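# Place pencil sharpener in green box and close lid

## Task

Get the pencil sharpener into the green box (releasing it is fine once some part of it is inside), then put the box's own lid on to close it. Nothing may depend on the robot holding it at the end; release everything and move the gripper away afterwards.

## Robot and tools

Robot: a single seven-joint arm with a two-finger parallel gripper. The fingers point along the gripper's +z axis and close along its y axis. The reported hand point sits between the pads when they are shut; closed fingertips extend about 19 mm past it, open ones about 6 mm. While closing, the tips also travel roughly 13 mm further out, so keep that margin above the table or box.

Frames: results give end_effector_position (metres) and end_effector_quat_wxyz in the scene frame. Its origin is on the table surface under the arm base, +z is up, and +y lies to the left when facing along +x. The base may be tilted, and the printed position can be slightly off, more so at long reach. Motion commands, however, are expressed in the gripper's own axes, not the scene frame.

The row: every motion command uses rows of 9 numbers, each in [-1, 1], in this order: dx, dy, dz, rx, ry, rz, position, force_limit, speed. The first six are an offset (not a pose) in gripper axes, measured from the gripper's measured pose at the start of the action (for the first action of a call, the pose in the latest result). A value of 1.0 equals 0.6 m of translation or 180 degrees; rx, ry, rz form one rotation vector. position is absolute finger opening: +1 fully open (85 mm), about -0.8 pads touching, -1 close until blocked. force_limit sets pad force (about 20 N at -1, 128 N at 0, 235 N at +1 on a 40 mm object); speed sets finger speed (about 20 mm/s at -1, 85 at 0, 150 at +1), and faster closing adds a few newtons of grip.

execute_actions(actions): a list of actions run in sequence. Each action is a table of up to 15 rows, one row per 1/30 s step; if fewer rows are given, the last repeats to fill 15 steps. All rows in an action share the same starting reference, not the previous row. An empty list simply returns the current state and images. Each step's command is clipped to within 70 mm and 16 degrees of the measured pose, so large offsets need several actions; after an action the arm only continues to the last clipped pose. The controller favours position over orientation when both cannot be met, and the elbow never goes fully straight.

move(target, speed, blocking): target is one 9-number row as above; its first six values are an offset in gripper axes from the pose in the latest result showing one. The gripper follows a straight path there, taking the shorter rotation. speed is top linear speed in m/s, 0.002 to 0.5 (default 0.25); rotation is capped at twice that in rad/s. Paths last 0.5 to 10 s and are cut off at 10 s. Finger values are sent at the start. The path ignores obstacles, and the arm may lag, drift, or exceed speed near full extension. With blocking=false the result comes after 0.5 s while motion continues; then only wait or stop are accepted until a result shows the move ended. The extra move: line reports the ending (done, off_target, moving, held, fault), any limits (paced = command clipped; held = a check blocked steps, after which the arm may surge), and distance to target.

wait(seconds): 0 to 10 s, holding the last command; returns early if a running move finishes. stop(): brakes a running move (needs room; fingers keep going). zoom_image(camera, region): enlarges [x0, y0, x1, y1] pixels (max 504 by 504) of the newest image from cam_head_left, cam_head_right, cam_high, cam_low or cam_wrist; all are 672x504. finished_scene(scene): ends the current scene, given its number; irreversible, and the goal must already hold stably.

Gripping: send position -1 and keep it; object_status 2 means the fingers were stopped by something while closing (a grip). 0 = moving, 1 = blocked while opening, 3 = reached the target or pads met (a tiny item may still be held). Any new position value resets status to 0 briefly. New force_limit or speed only apply after a position change of at least 0.01; to grip softer, reopen first. If a grip slips the fingers re-close automatically, except after a grip at force_limit -1. position_measured is in counts: 3 open, ~78 is 60 mm, ~130 is 40 mm, ~180 is 20 mm, ~230 pads meeting.

Other result lines: "Hand target" is the pose the controller is currently driving toward; "pose unreachable" means the clearance check (which treats the mount under the base as arm) altered or blocked the command. Joint ranges (rad): waist and both rolls ±6.283, shoulder ±2.250, elbow ±2.580, wrist pitch ±2.100.

Cautions: contact torque at a joint's load limit (48 N m for waist, shoulder, upper arm roll, elbow; 30.2 N m for forearm roll, wrist pitch, wrist roll; held weight counts) causes a 10 s halt and skips the rest of the call. Carrying loads heats motors; MOTOR HOT appears from 60 °C and at 75 °C an OVER-TEMPERATURE FAULT lets the arm sag. The sim keeps running while you deliberate, holding the last command. Occasional disturbances may tug a held item or nudge loose ones. Never drop, knock or push anything off the table; avoid slams, hard impacts, fast contact moves and targets far past a contact. Finish with the sharpener in the box, lid in place, gripper open and withdrawn.

Each tool is called after "Emit:" as name([rows], argument=value, ...), one row to a line, values as JSON.

## Session

Emit:
execute_actions(actions=[])

Scene clock: 0.00 s.
end_effector_position=(+0.0003, +0.3494, +0.3166) position_measured=3 object_status=3 end_effector_quat_wxyz=(-0.323, +0.515, +0.778, +0.157)
Joint positions: [-2.222  0.85   0.354  2.337 -1.069 -0.2   -0.505]
Joint velocities: [ 0.    -0.002 -0.    -0.     0.     0.     0.001]
Hand target: +0.000, +0.349, +0.317; -0.323, +0.515, +0.778, +0.157

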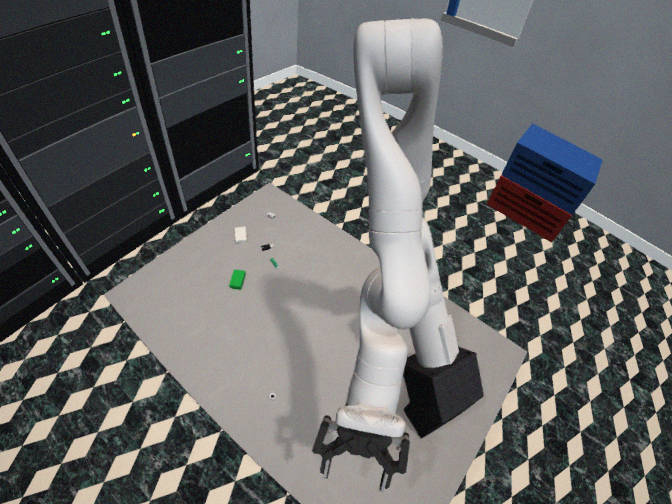

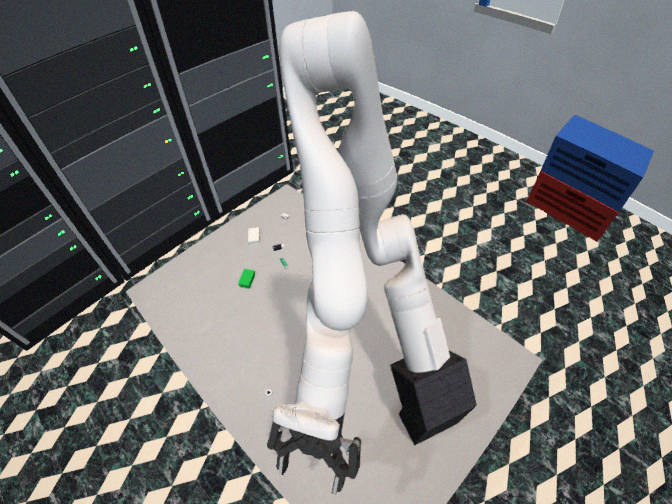

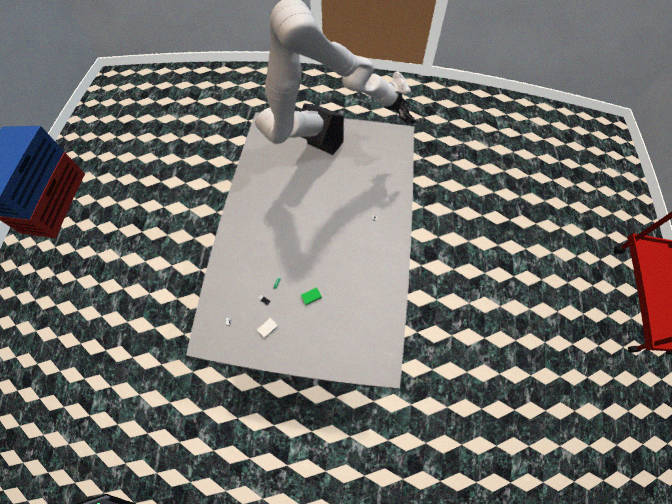

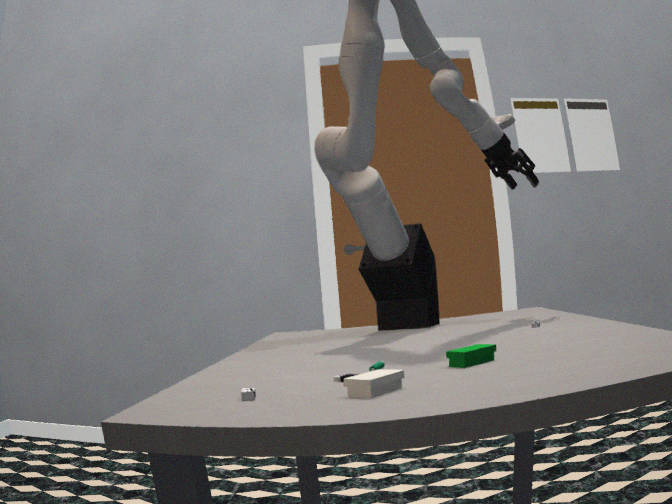

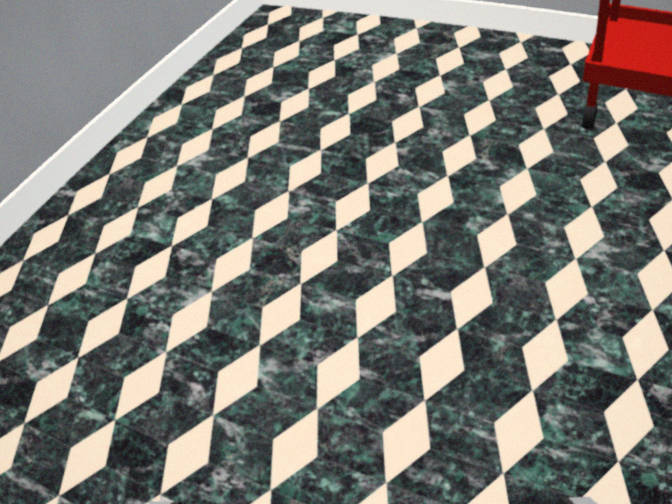

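Emit:
zoom_image(camera="cam_high", region=[180, 180, 420, 360])

Emit:
zoom_image(camera="cam_low", region=[200, 300, 560, 420])

Region (180, 180, 420, 360) of cam_high's 672x504 image, scaled by 2.100, with more detail than that image has; it fills the top 378 rows of this view, and the rest is white.

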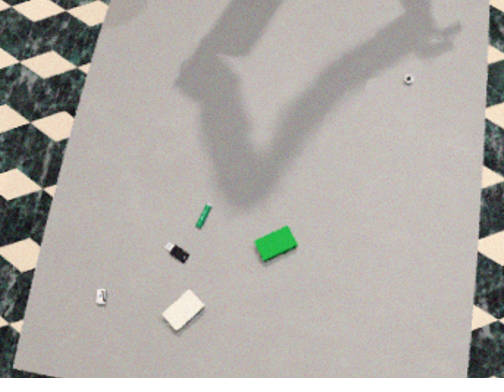

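Region (200, 300, 560, 420) of cam_low's 672x504 image, scaled by 1.400, with more detail than that image has.

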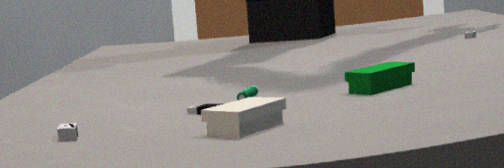

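Emit:
move(target=[-0.59,0.5,-0.657,-0.031,-0.232,0,1,-0.5,0])

Scene clock: 12.97 s.
end_effector_position=(+0.4984, +0.0021, +0.3478) position_measured=3 object_status=3 end_effector_quat_wxyz=(-0.001, +0.552, +0.834, +0.002)
Joint positions: [-2.623  0.686  2.39   1.991  0.121  1.075 -0.026]
Joint velocities: [ 0.004 -0.006 -0.001  0.002 -0.     0.002 -0.001]
Hand target: +0.498, +0.002, +0.348; -0.001, +0.552, +0.834, +0.002
Off the commanded pose: 0.003 m, 0 deg.
move: done; limits=paced

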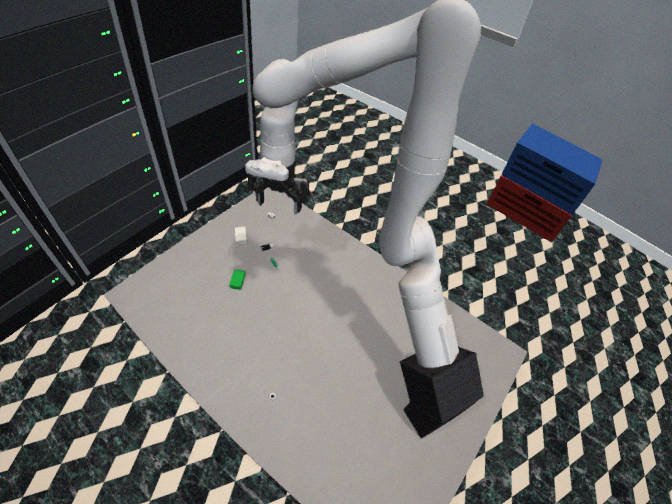

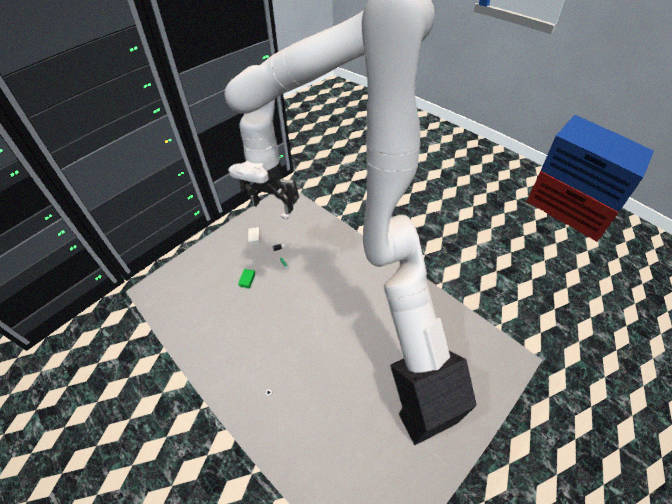

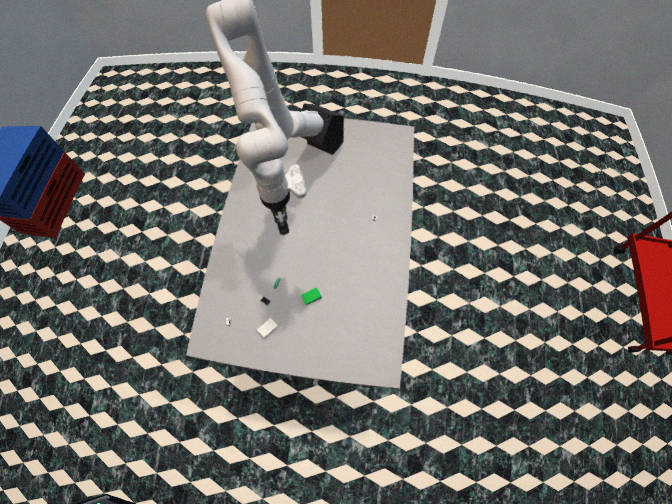

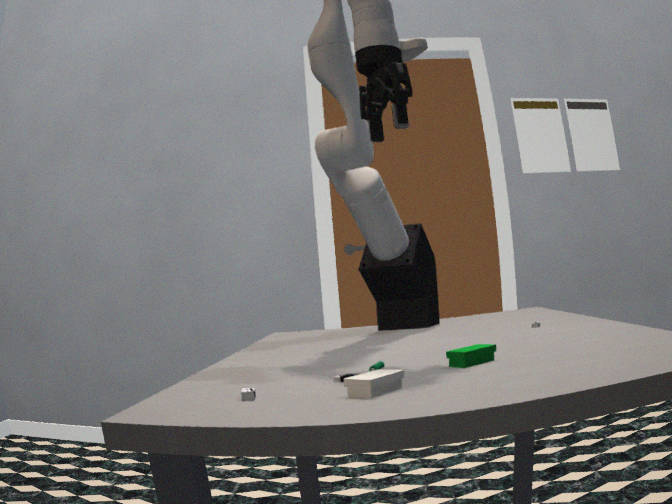

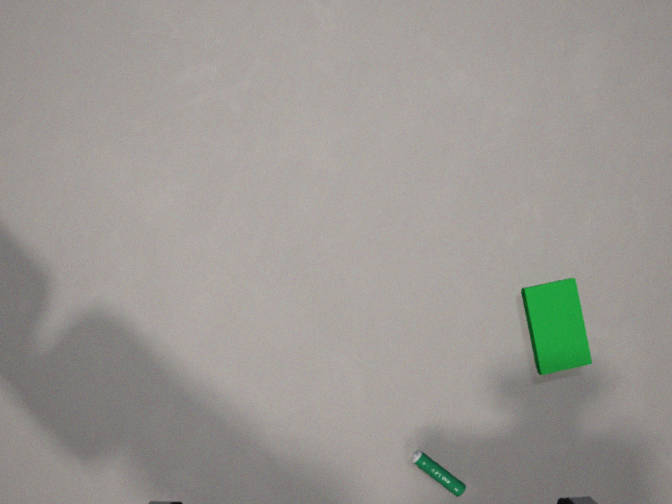

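Emit:
move(target=[0,0.27,0.25,0,0,0,1,-0.5,0])

Scene clock: 21.20 s.
end_effector_position=(+0.6474, +0.0662, +0.1980) position_measured=3 object_status=3 end_effector_quat_wxyz=(-0.000, +0.551, +0.834, +0.002)
Joint positions: [-1.682  0.368  1.484  1.722  0.305  0.836 -0.204]
Joint velocities: [ 0.005  0.002 -0.002  0.     0.    -0.001  0.001]
Hand target: +0.647, +0.066, +0.198; -0.000, +0.552, +0.834, +0.001
Off the commanded pose: 0.001 m, 0 deg.
move: done

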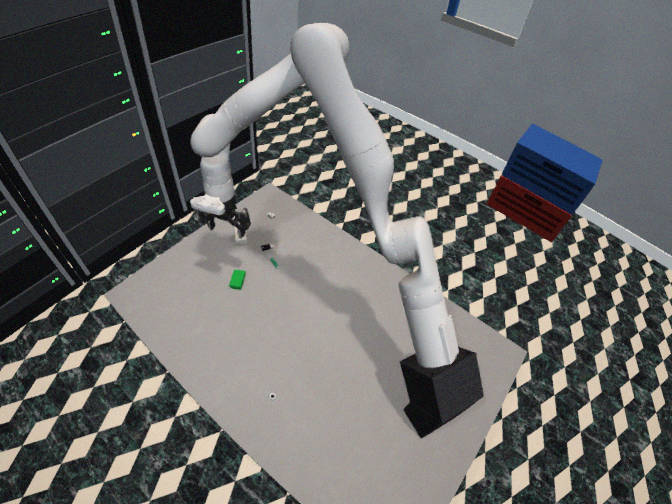

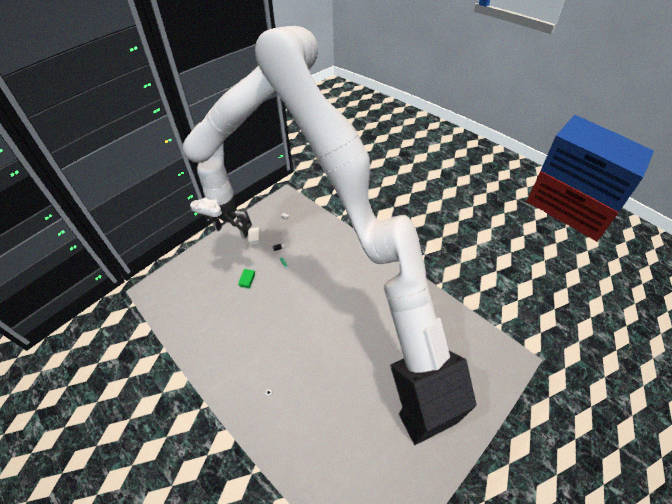

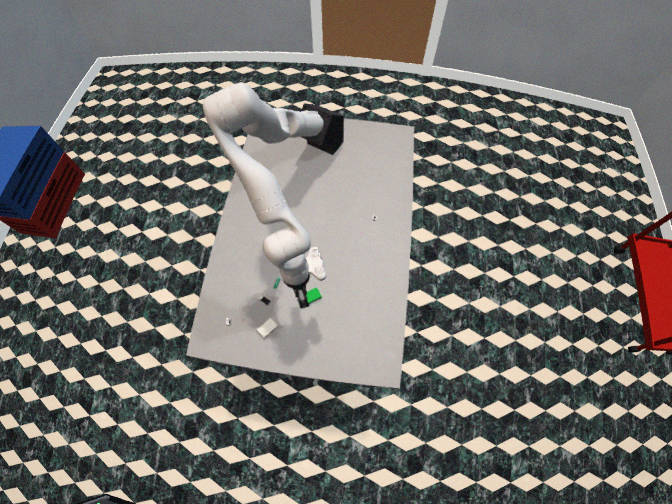

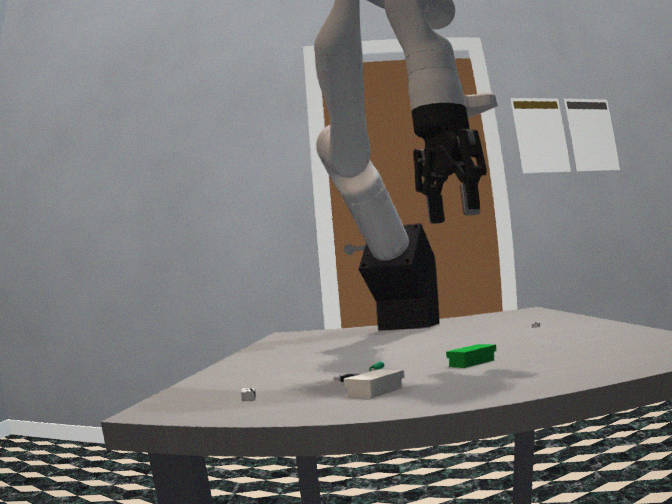

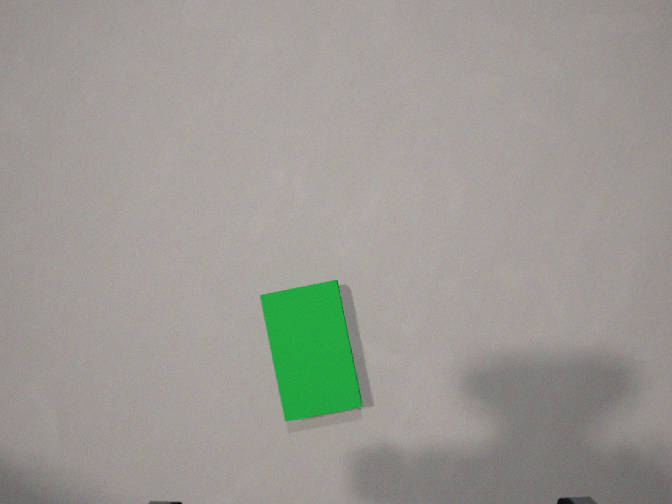

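Emit:
move(target=[0.045,-0.033,0.17,0,0,-0.062,1,-0.5,0], speed=0.15)

Emit:
zoom_image(camera="cam_low", region=[380, 250, 560, 400])

Scene clock: 32.10 s.
end_effector_position=(+0.6189, +0.0834, +0.0960) position_measured=3 object_status=3 end_effector_quat_wxyz=(+0.000, +0.468, +0.884, +0.001)
Joint positions: [-1.313  0.49   1.202  1.85   0.256  0.525 -0.036]
Joint velocities: [ 0.005  0.003 -0.    -0.001 -0.001  0.001  0.001]
Hand target: +0.619, +0.083, +0.096; +0.000, +0.468, +0.884, +0.001
Off the commanded pose: 0.000 m, 0 deg.
move: done

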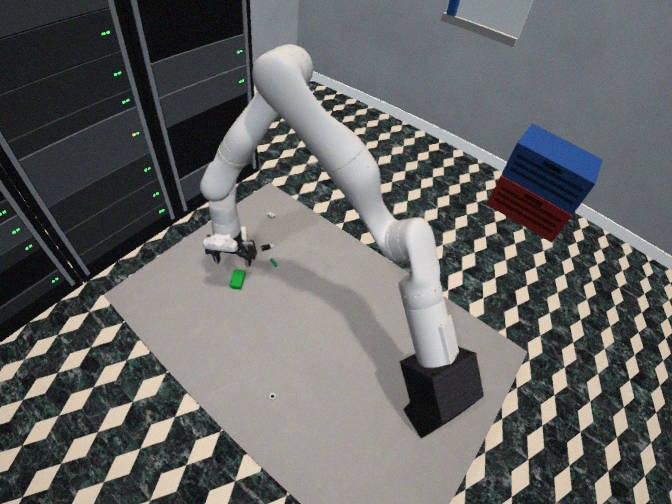

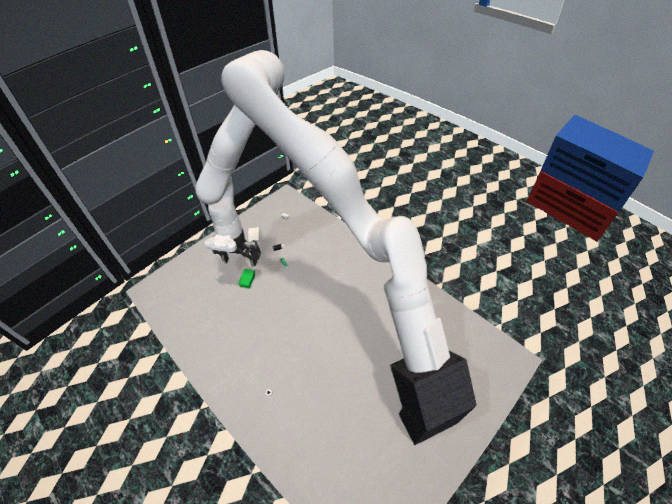

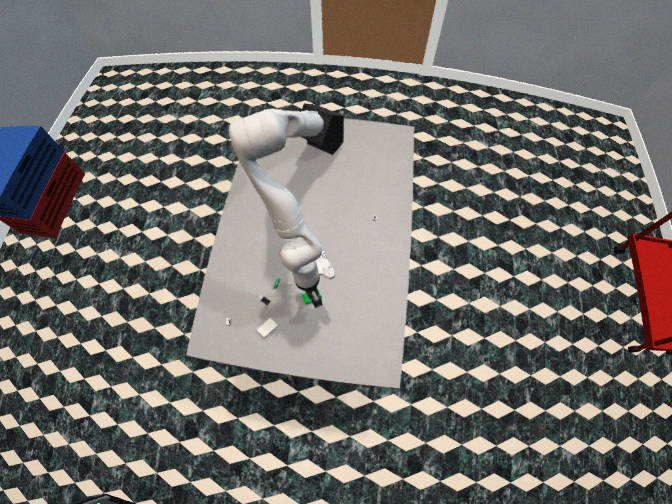

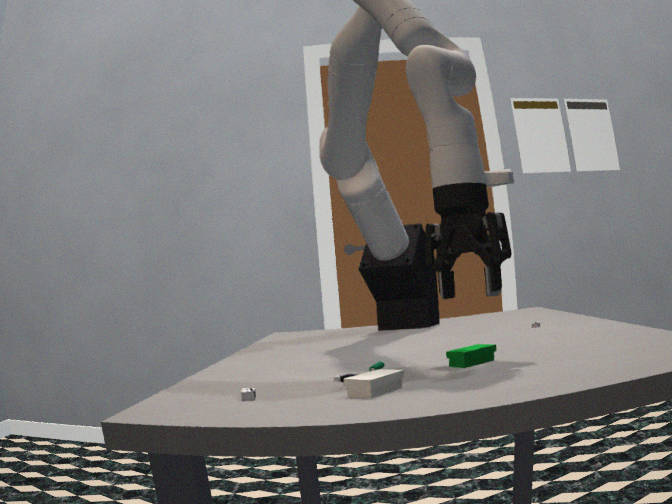

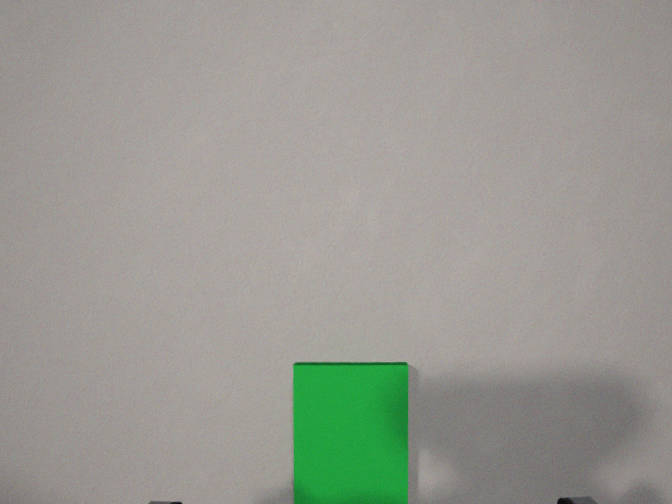

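Region (380, 250, 560, 400) of cam_low's 672x504 image, scaled by 2.800, with more detail than that image has.

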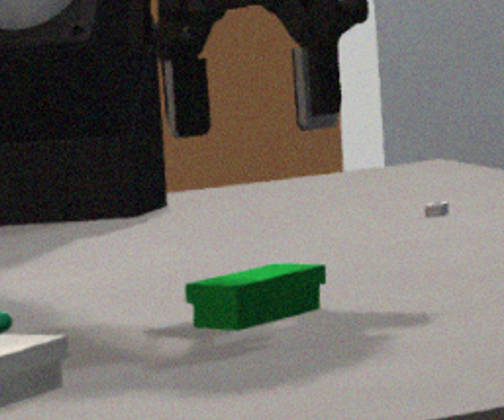

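Emit:
move(target=[-0.09,0.005,0.08,0,0,0,1,-0.5,0], speed=0.1)

Emit:
zoom_image(camera="cam_low", region=[380, 250, 560, 400])

Scene clock: 38.50 s.
end_effector_position=(+0.6520, +0.0408, +0.0480) position_measured=3 object_status=3 end_effector_quat_wxyz=(+0.000, +0.468, +0.884, +0.001)
Joint positions: [-1.033  0.481  1.059  1.779  0.206  0.462  0.121]
Joint velocities: [ 0.004  0.    -0.001 -0.    -0.     0.     0.002]
Hand target: +0.652, +0.041, +0.048; +0.000, +0.468, +0.884, +0.001
Off the commanded pose: 0.000 m, 0 deg.
move: done

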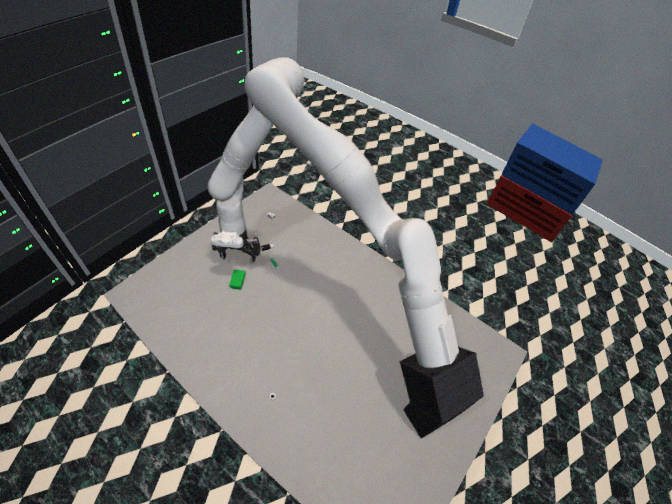

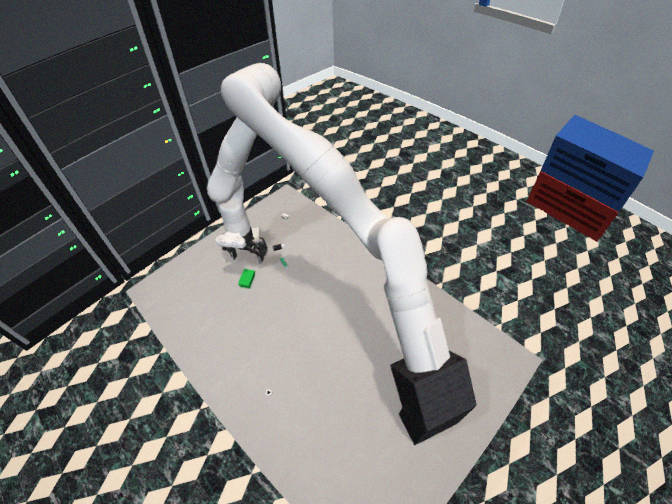

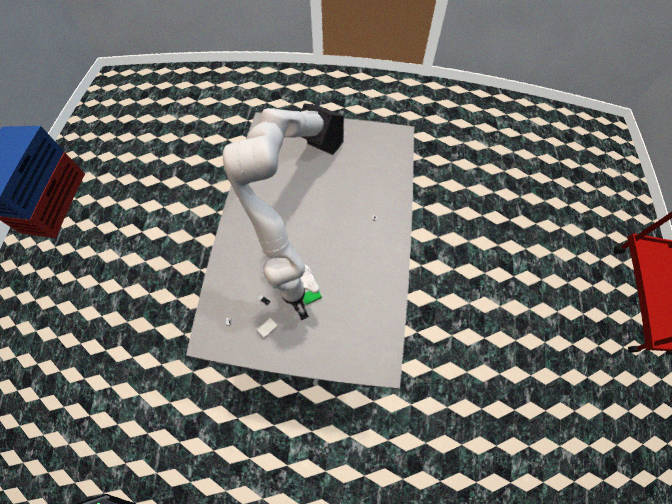

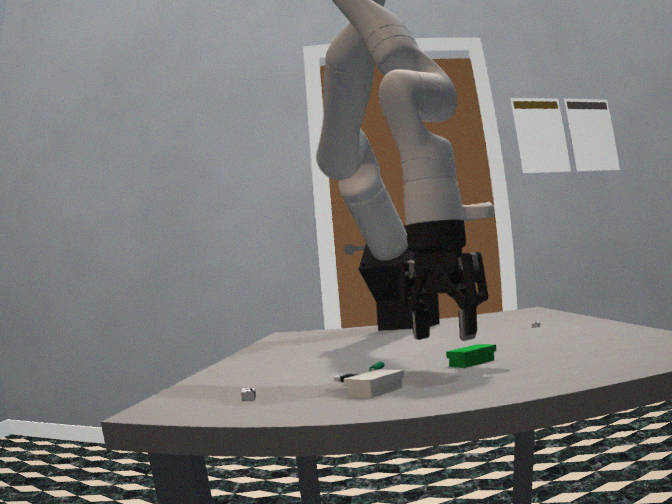

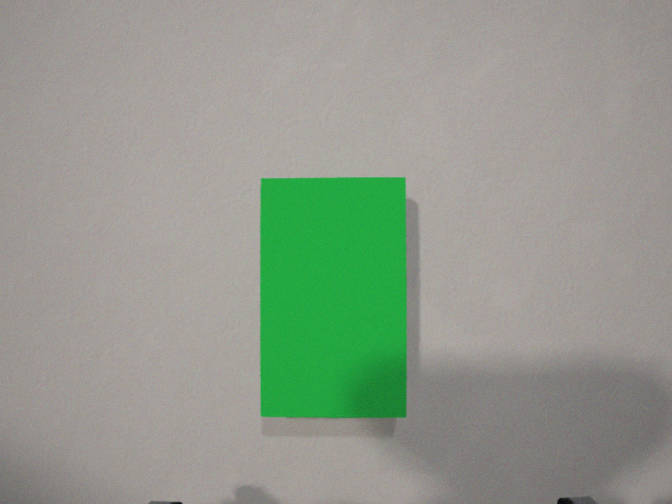

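Region (380, 250, 560, 400) of cam_low's 672x504 image, scaled by 2.800, with more detail than that image has.

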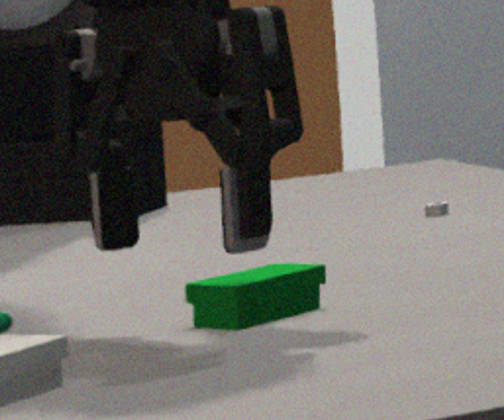

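Emit:
move(target=[0.095,-0.012,0.0,0,0,0,1,-0.5,0], speed=0.1)

Emit:
move(target=[0,0,0.025,0,0,0,1,-0.5,0], speed=0.03)

Emit:
zoom_image(camera="cam_low", region=[380, 250, 560, 400])

Scene clock: 46.47 s.
end_effector_position=(+0.6140, +0.0833, +0.0480) position_measured=3 object_status=3 end_effector_quat_wxyz=(+0.001, +0.468, +0.884, +0.001)
Joint positions: [-1.15   0.563  1.103  1.862  0.193  0.4    0.012]
Joint velocities: [-0.006  0.007 -0.     0.002  0.002  0.    -0.002]
Hand target: +0.614, +0.084, +0.048; +0.001, +0.468, +0.884, +0.002
Off the commanded pose: 0.001 m, 0 deg.
move: done

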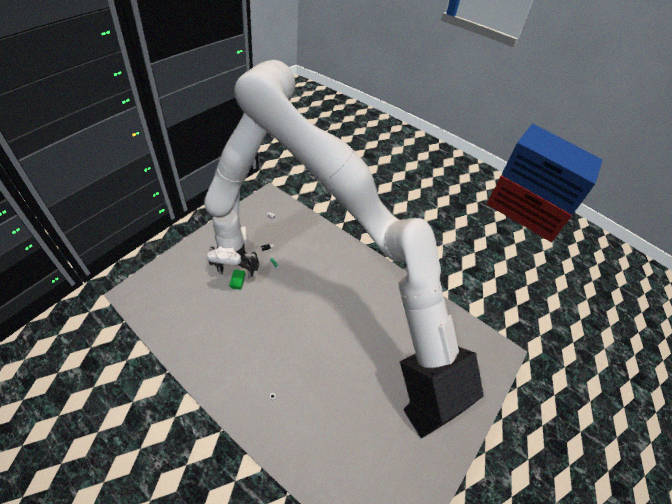

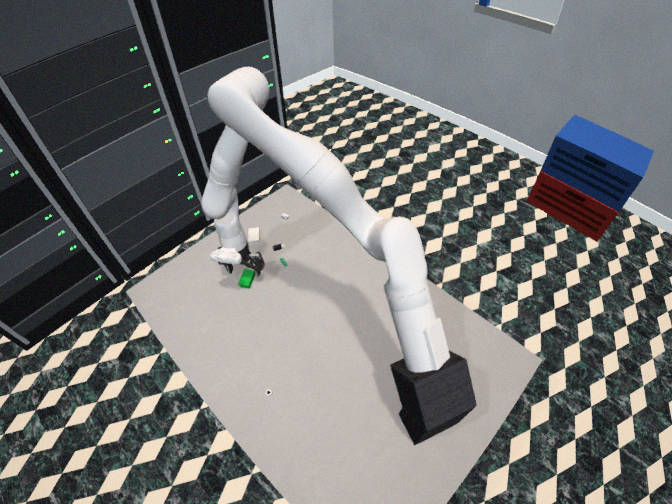

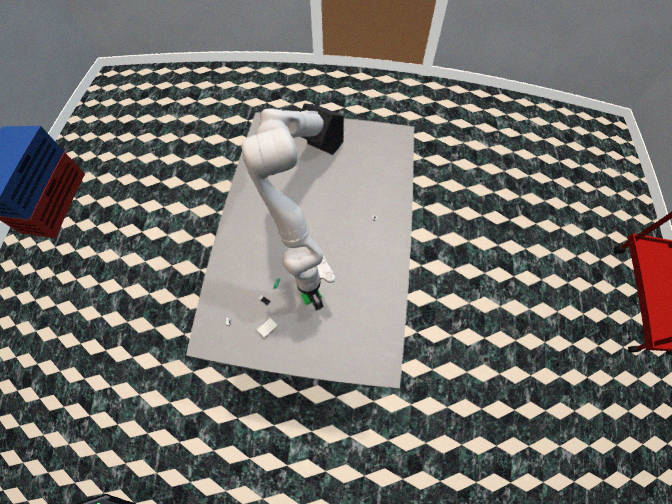

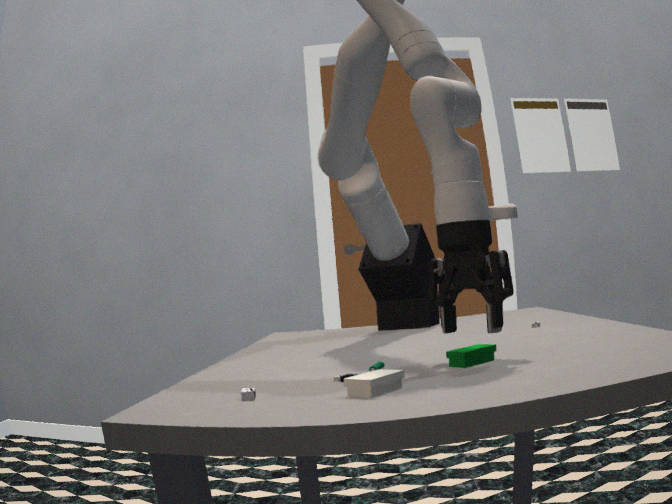

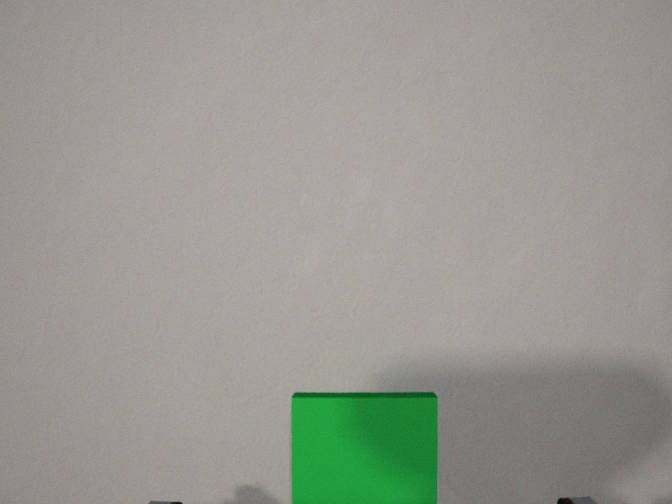

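Scene clock: 47.23 s.
end_effector_position=(+0.6141, +0.0837, +0.0332) position_measured=3 object_status=3 end_effector_quat_wxyz=(+0.001, +0.468, +0.884, +0.002)
Joint positions: [-1.099  0.584  1.067  1.857  0.181  0.369  0.022]
Joint velocities: [ 0.007  0.002  0.     0.001 -0.001  0.001  0.001]
Hand target: +0.614, +0.083, +0.033; +0.001, +0.468, +0.884, +0.001
Off the commanded pose: 0.000 m, 0 deg.
move: done

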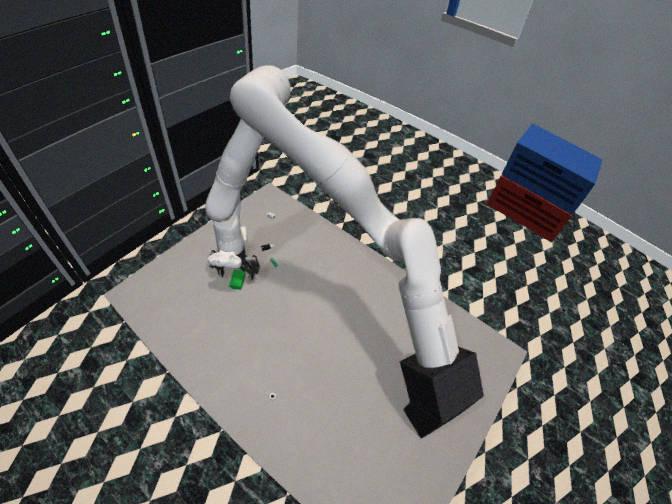

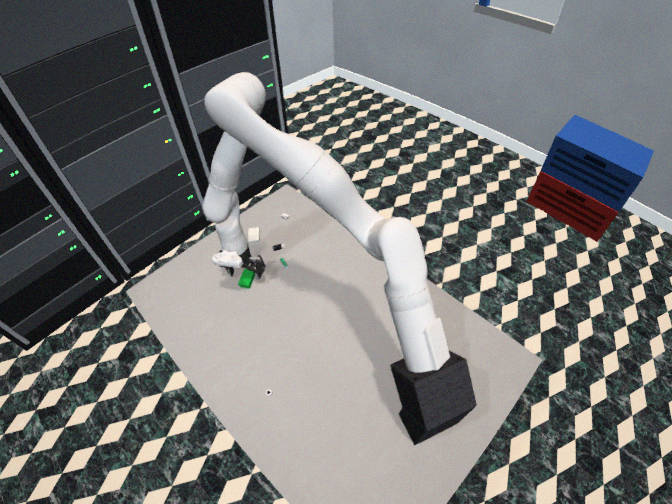

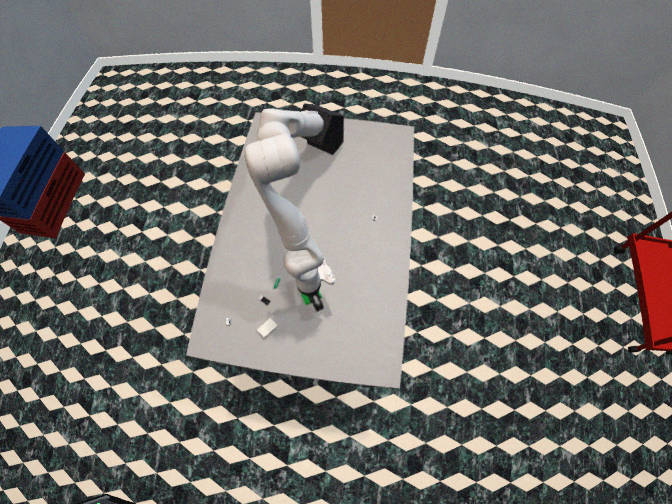

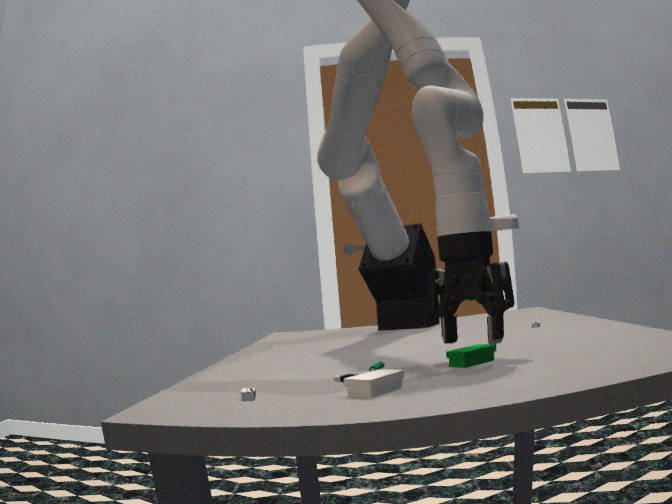

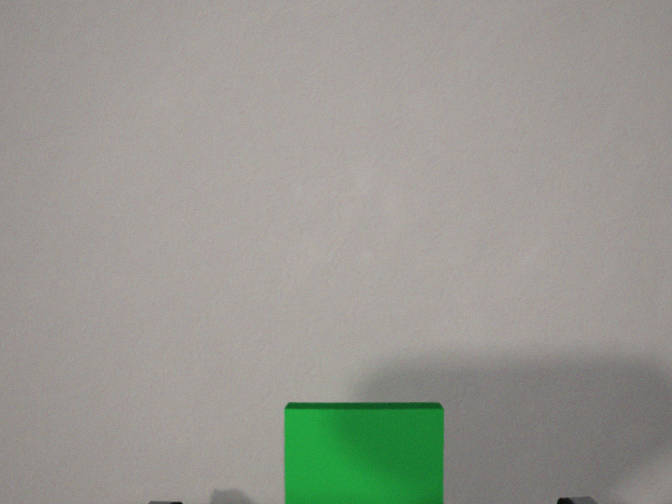

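Region (380, 250, 560, 400) of cam_low's 672x504 image, scaled by 2.800, with more detail than that image has.

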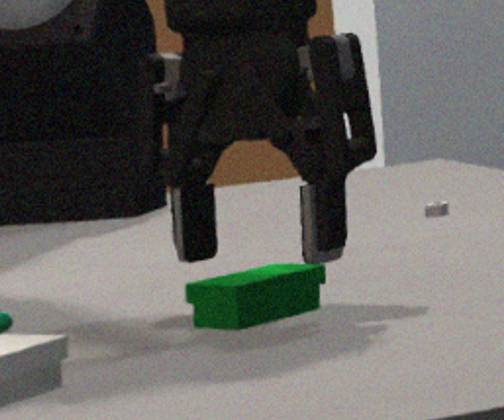

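Emit:
move(target=[0.012,0,0.018,0,0,0,1,-0.5,0], speed=0.03)

Emit:
zoom_image(camera="cam_low", region=[380, 250, 560, 400])

Emit:
zoom_image(camera="cam_head_left", region=[180, 220, 300, 310])

Scene clock: 54.80 s.
end_effector_position=(+0.6101, +0.0898, +0.0226) position_measured=3 object_status=3 end_effector_quat_wxyz=(+0.001, +0.468, +0.884, +0.002)
Joint positions: [-1.076  0.611  1.045  1.858  0.169  0.343  0.015]
Joint velocities: [ 0.003  0.003  0.001  0.    -0.002 -0.001  0.001]
Hand target: +0.610, +0.090, +0.022; +0.001, +0.468, +0.884, +0.002
Off the commanded pose: 0.000 m, 0 deg.
move: done

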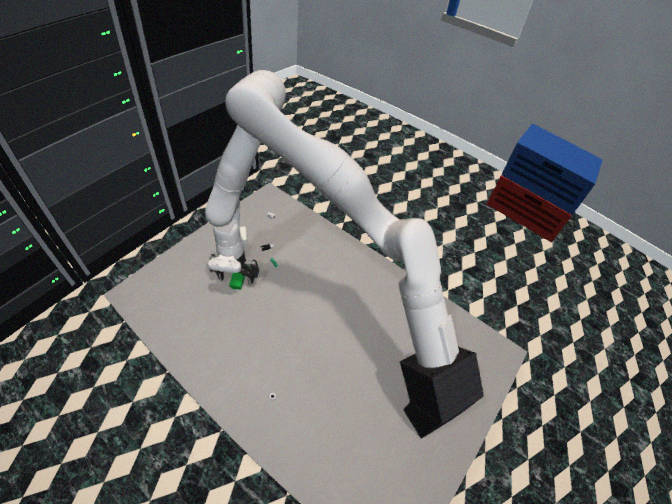

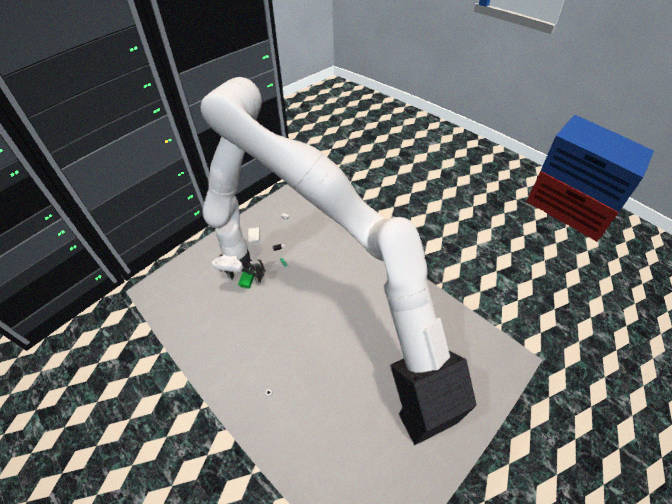

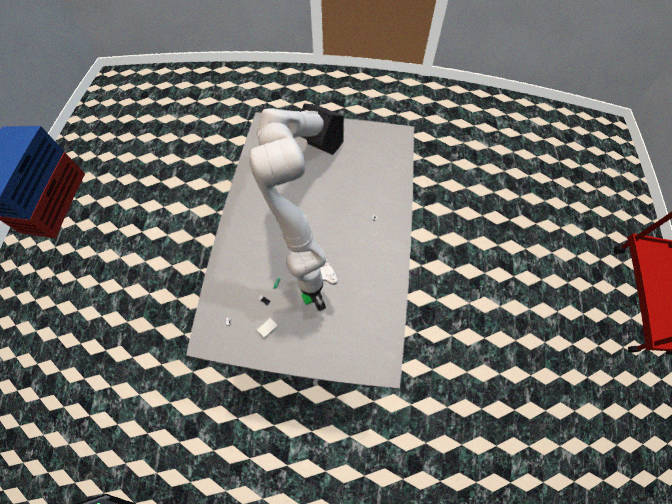

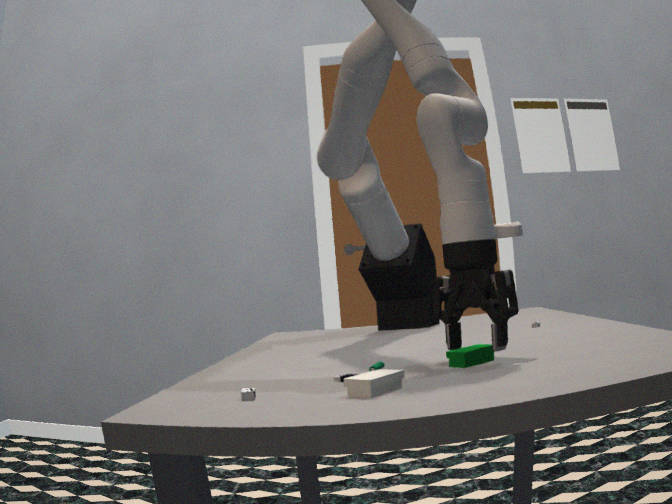

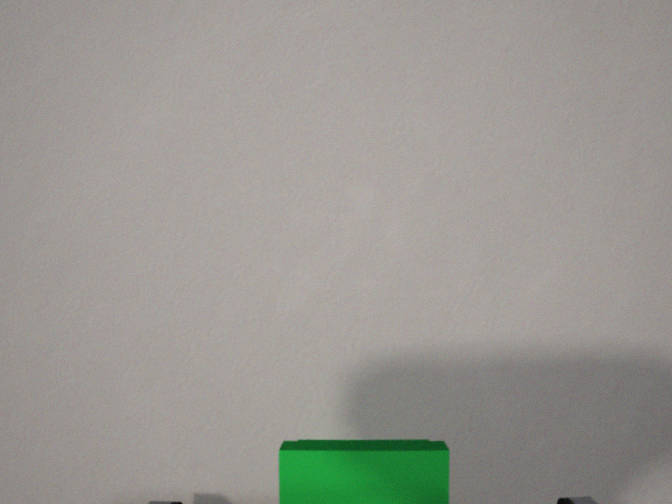

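Region (380, 250, 560, 400) of cam_low's 672x504 image, scaled by 2.800, with more detail than that image has.

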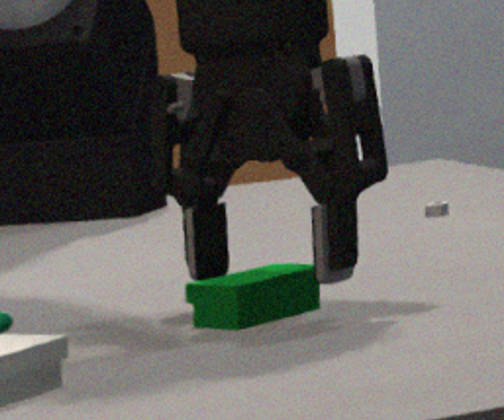

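Region (180, 220, 300, 310) of cam_head_left's 672x504 image, scaled by 4.200, with more detail than that image has; it fills the top 378 rows of this view, and the rest is white.

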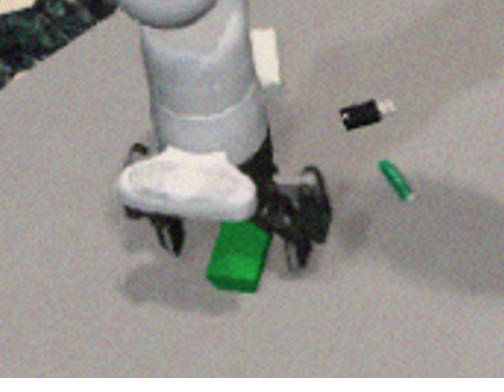

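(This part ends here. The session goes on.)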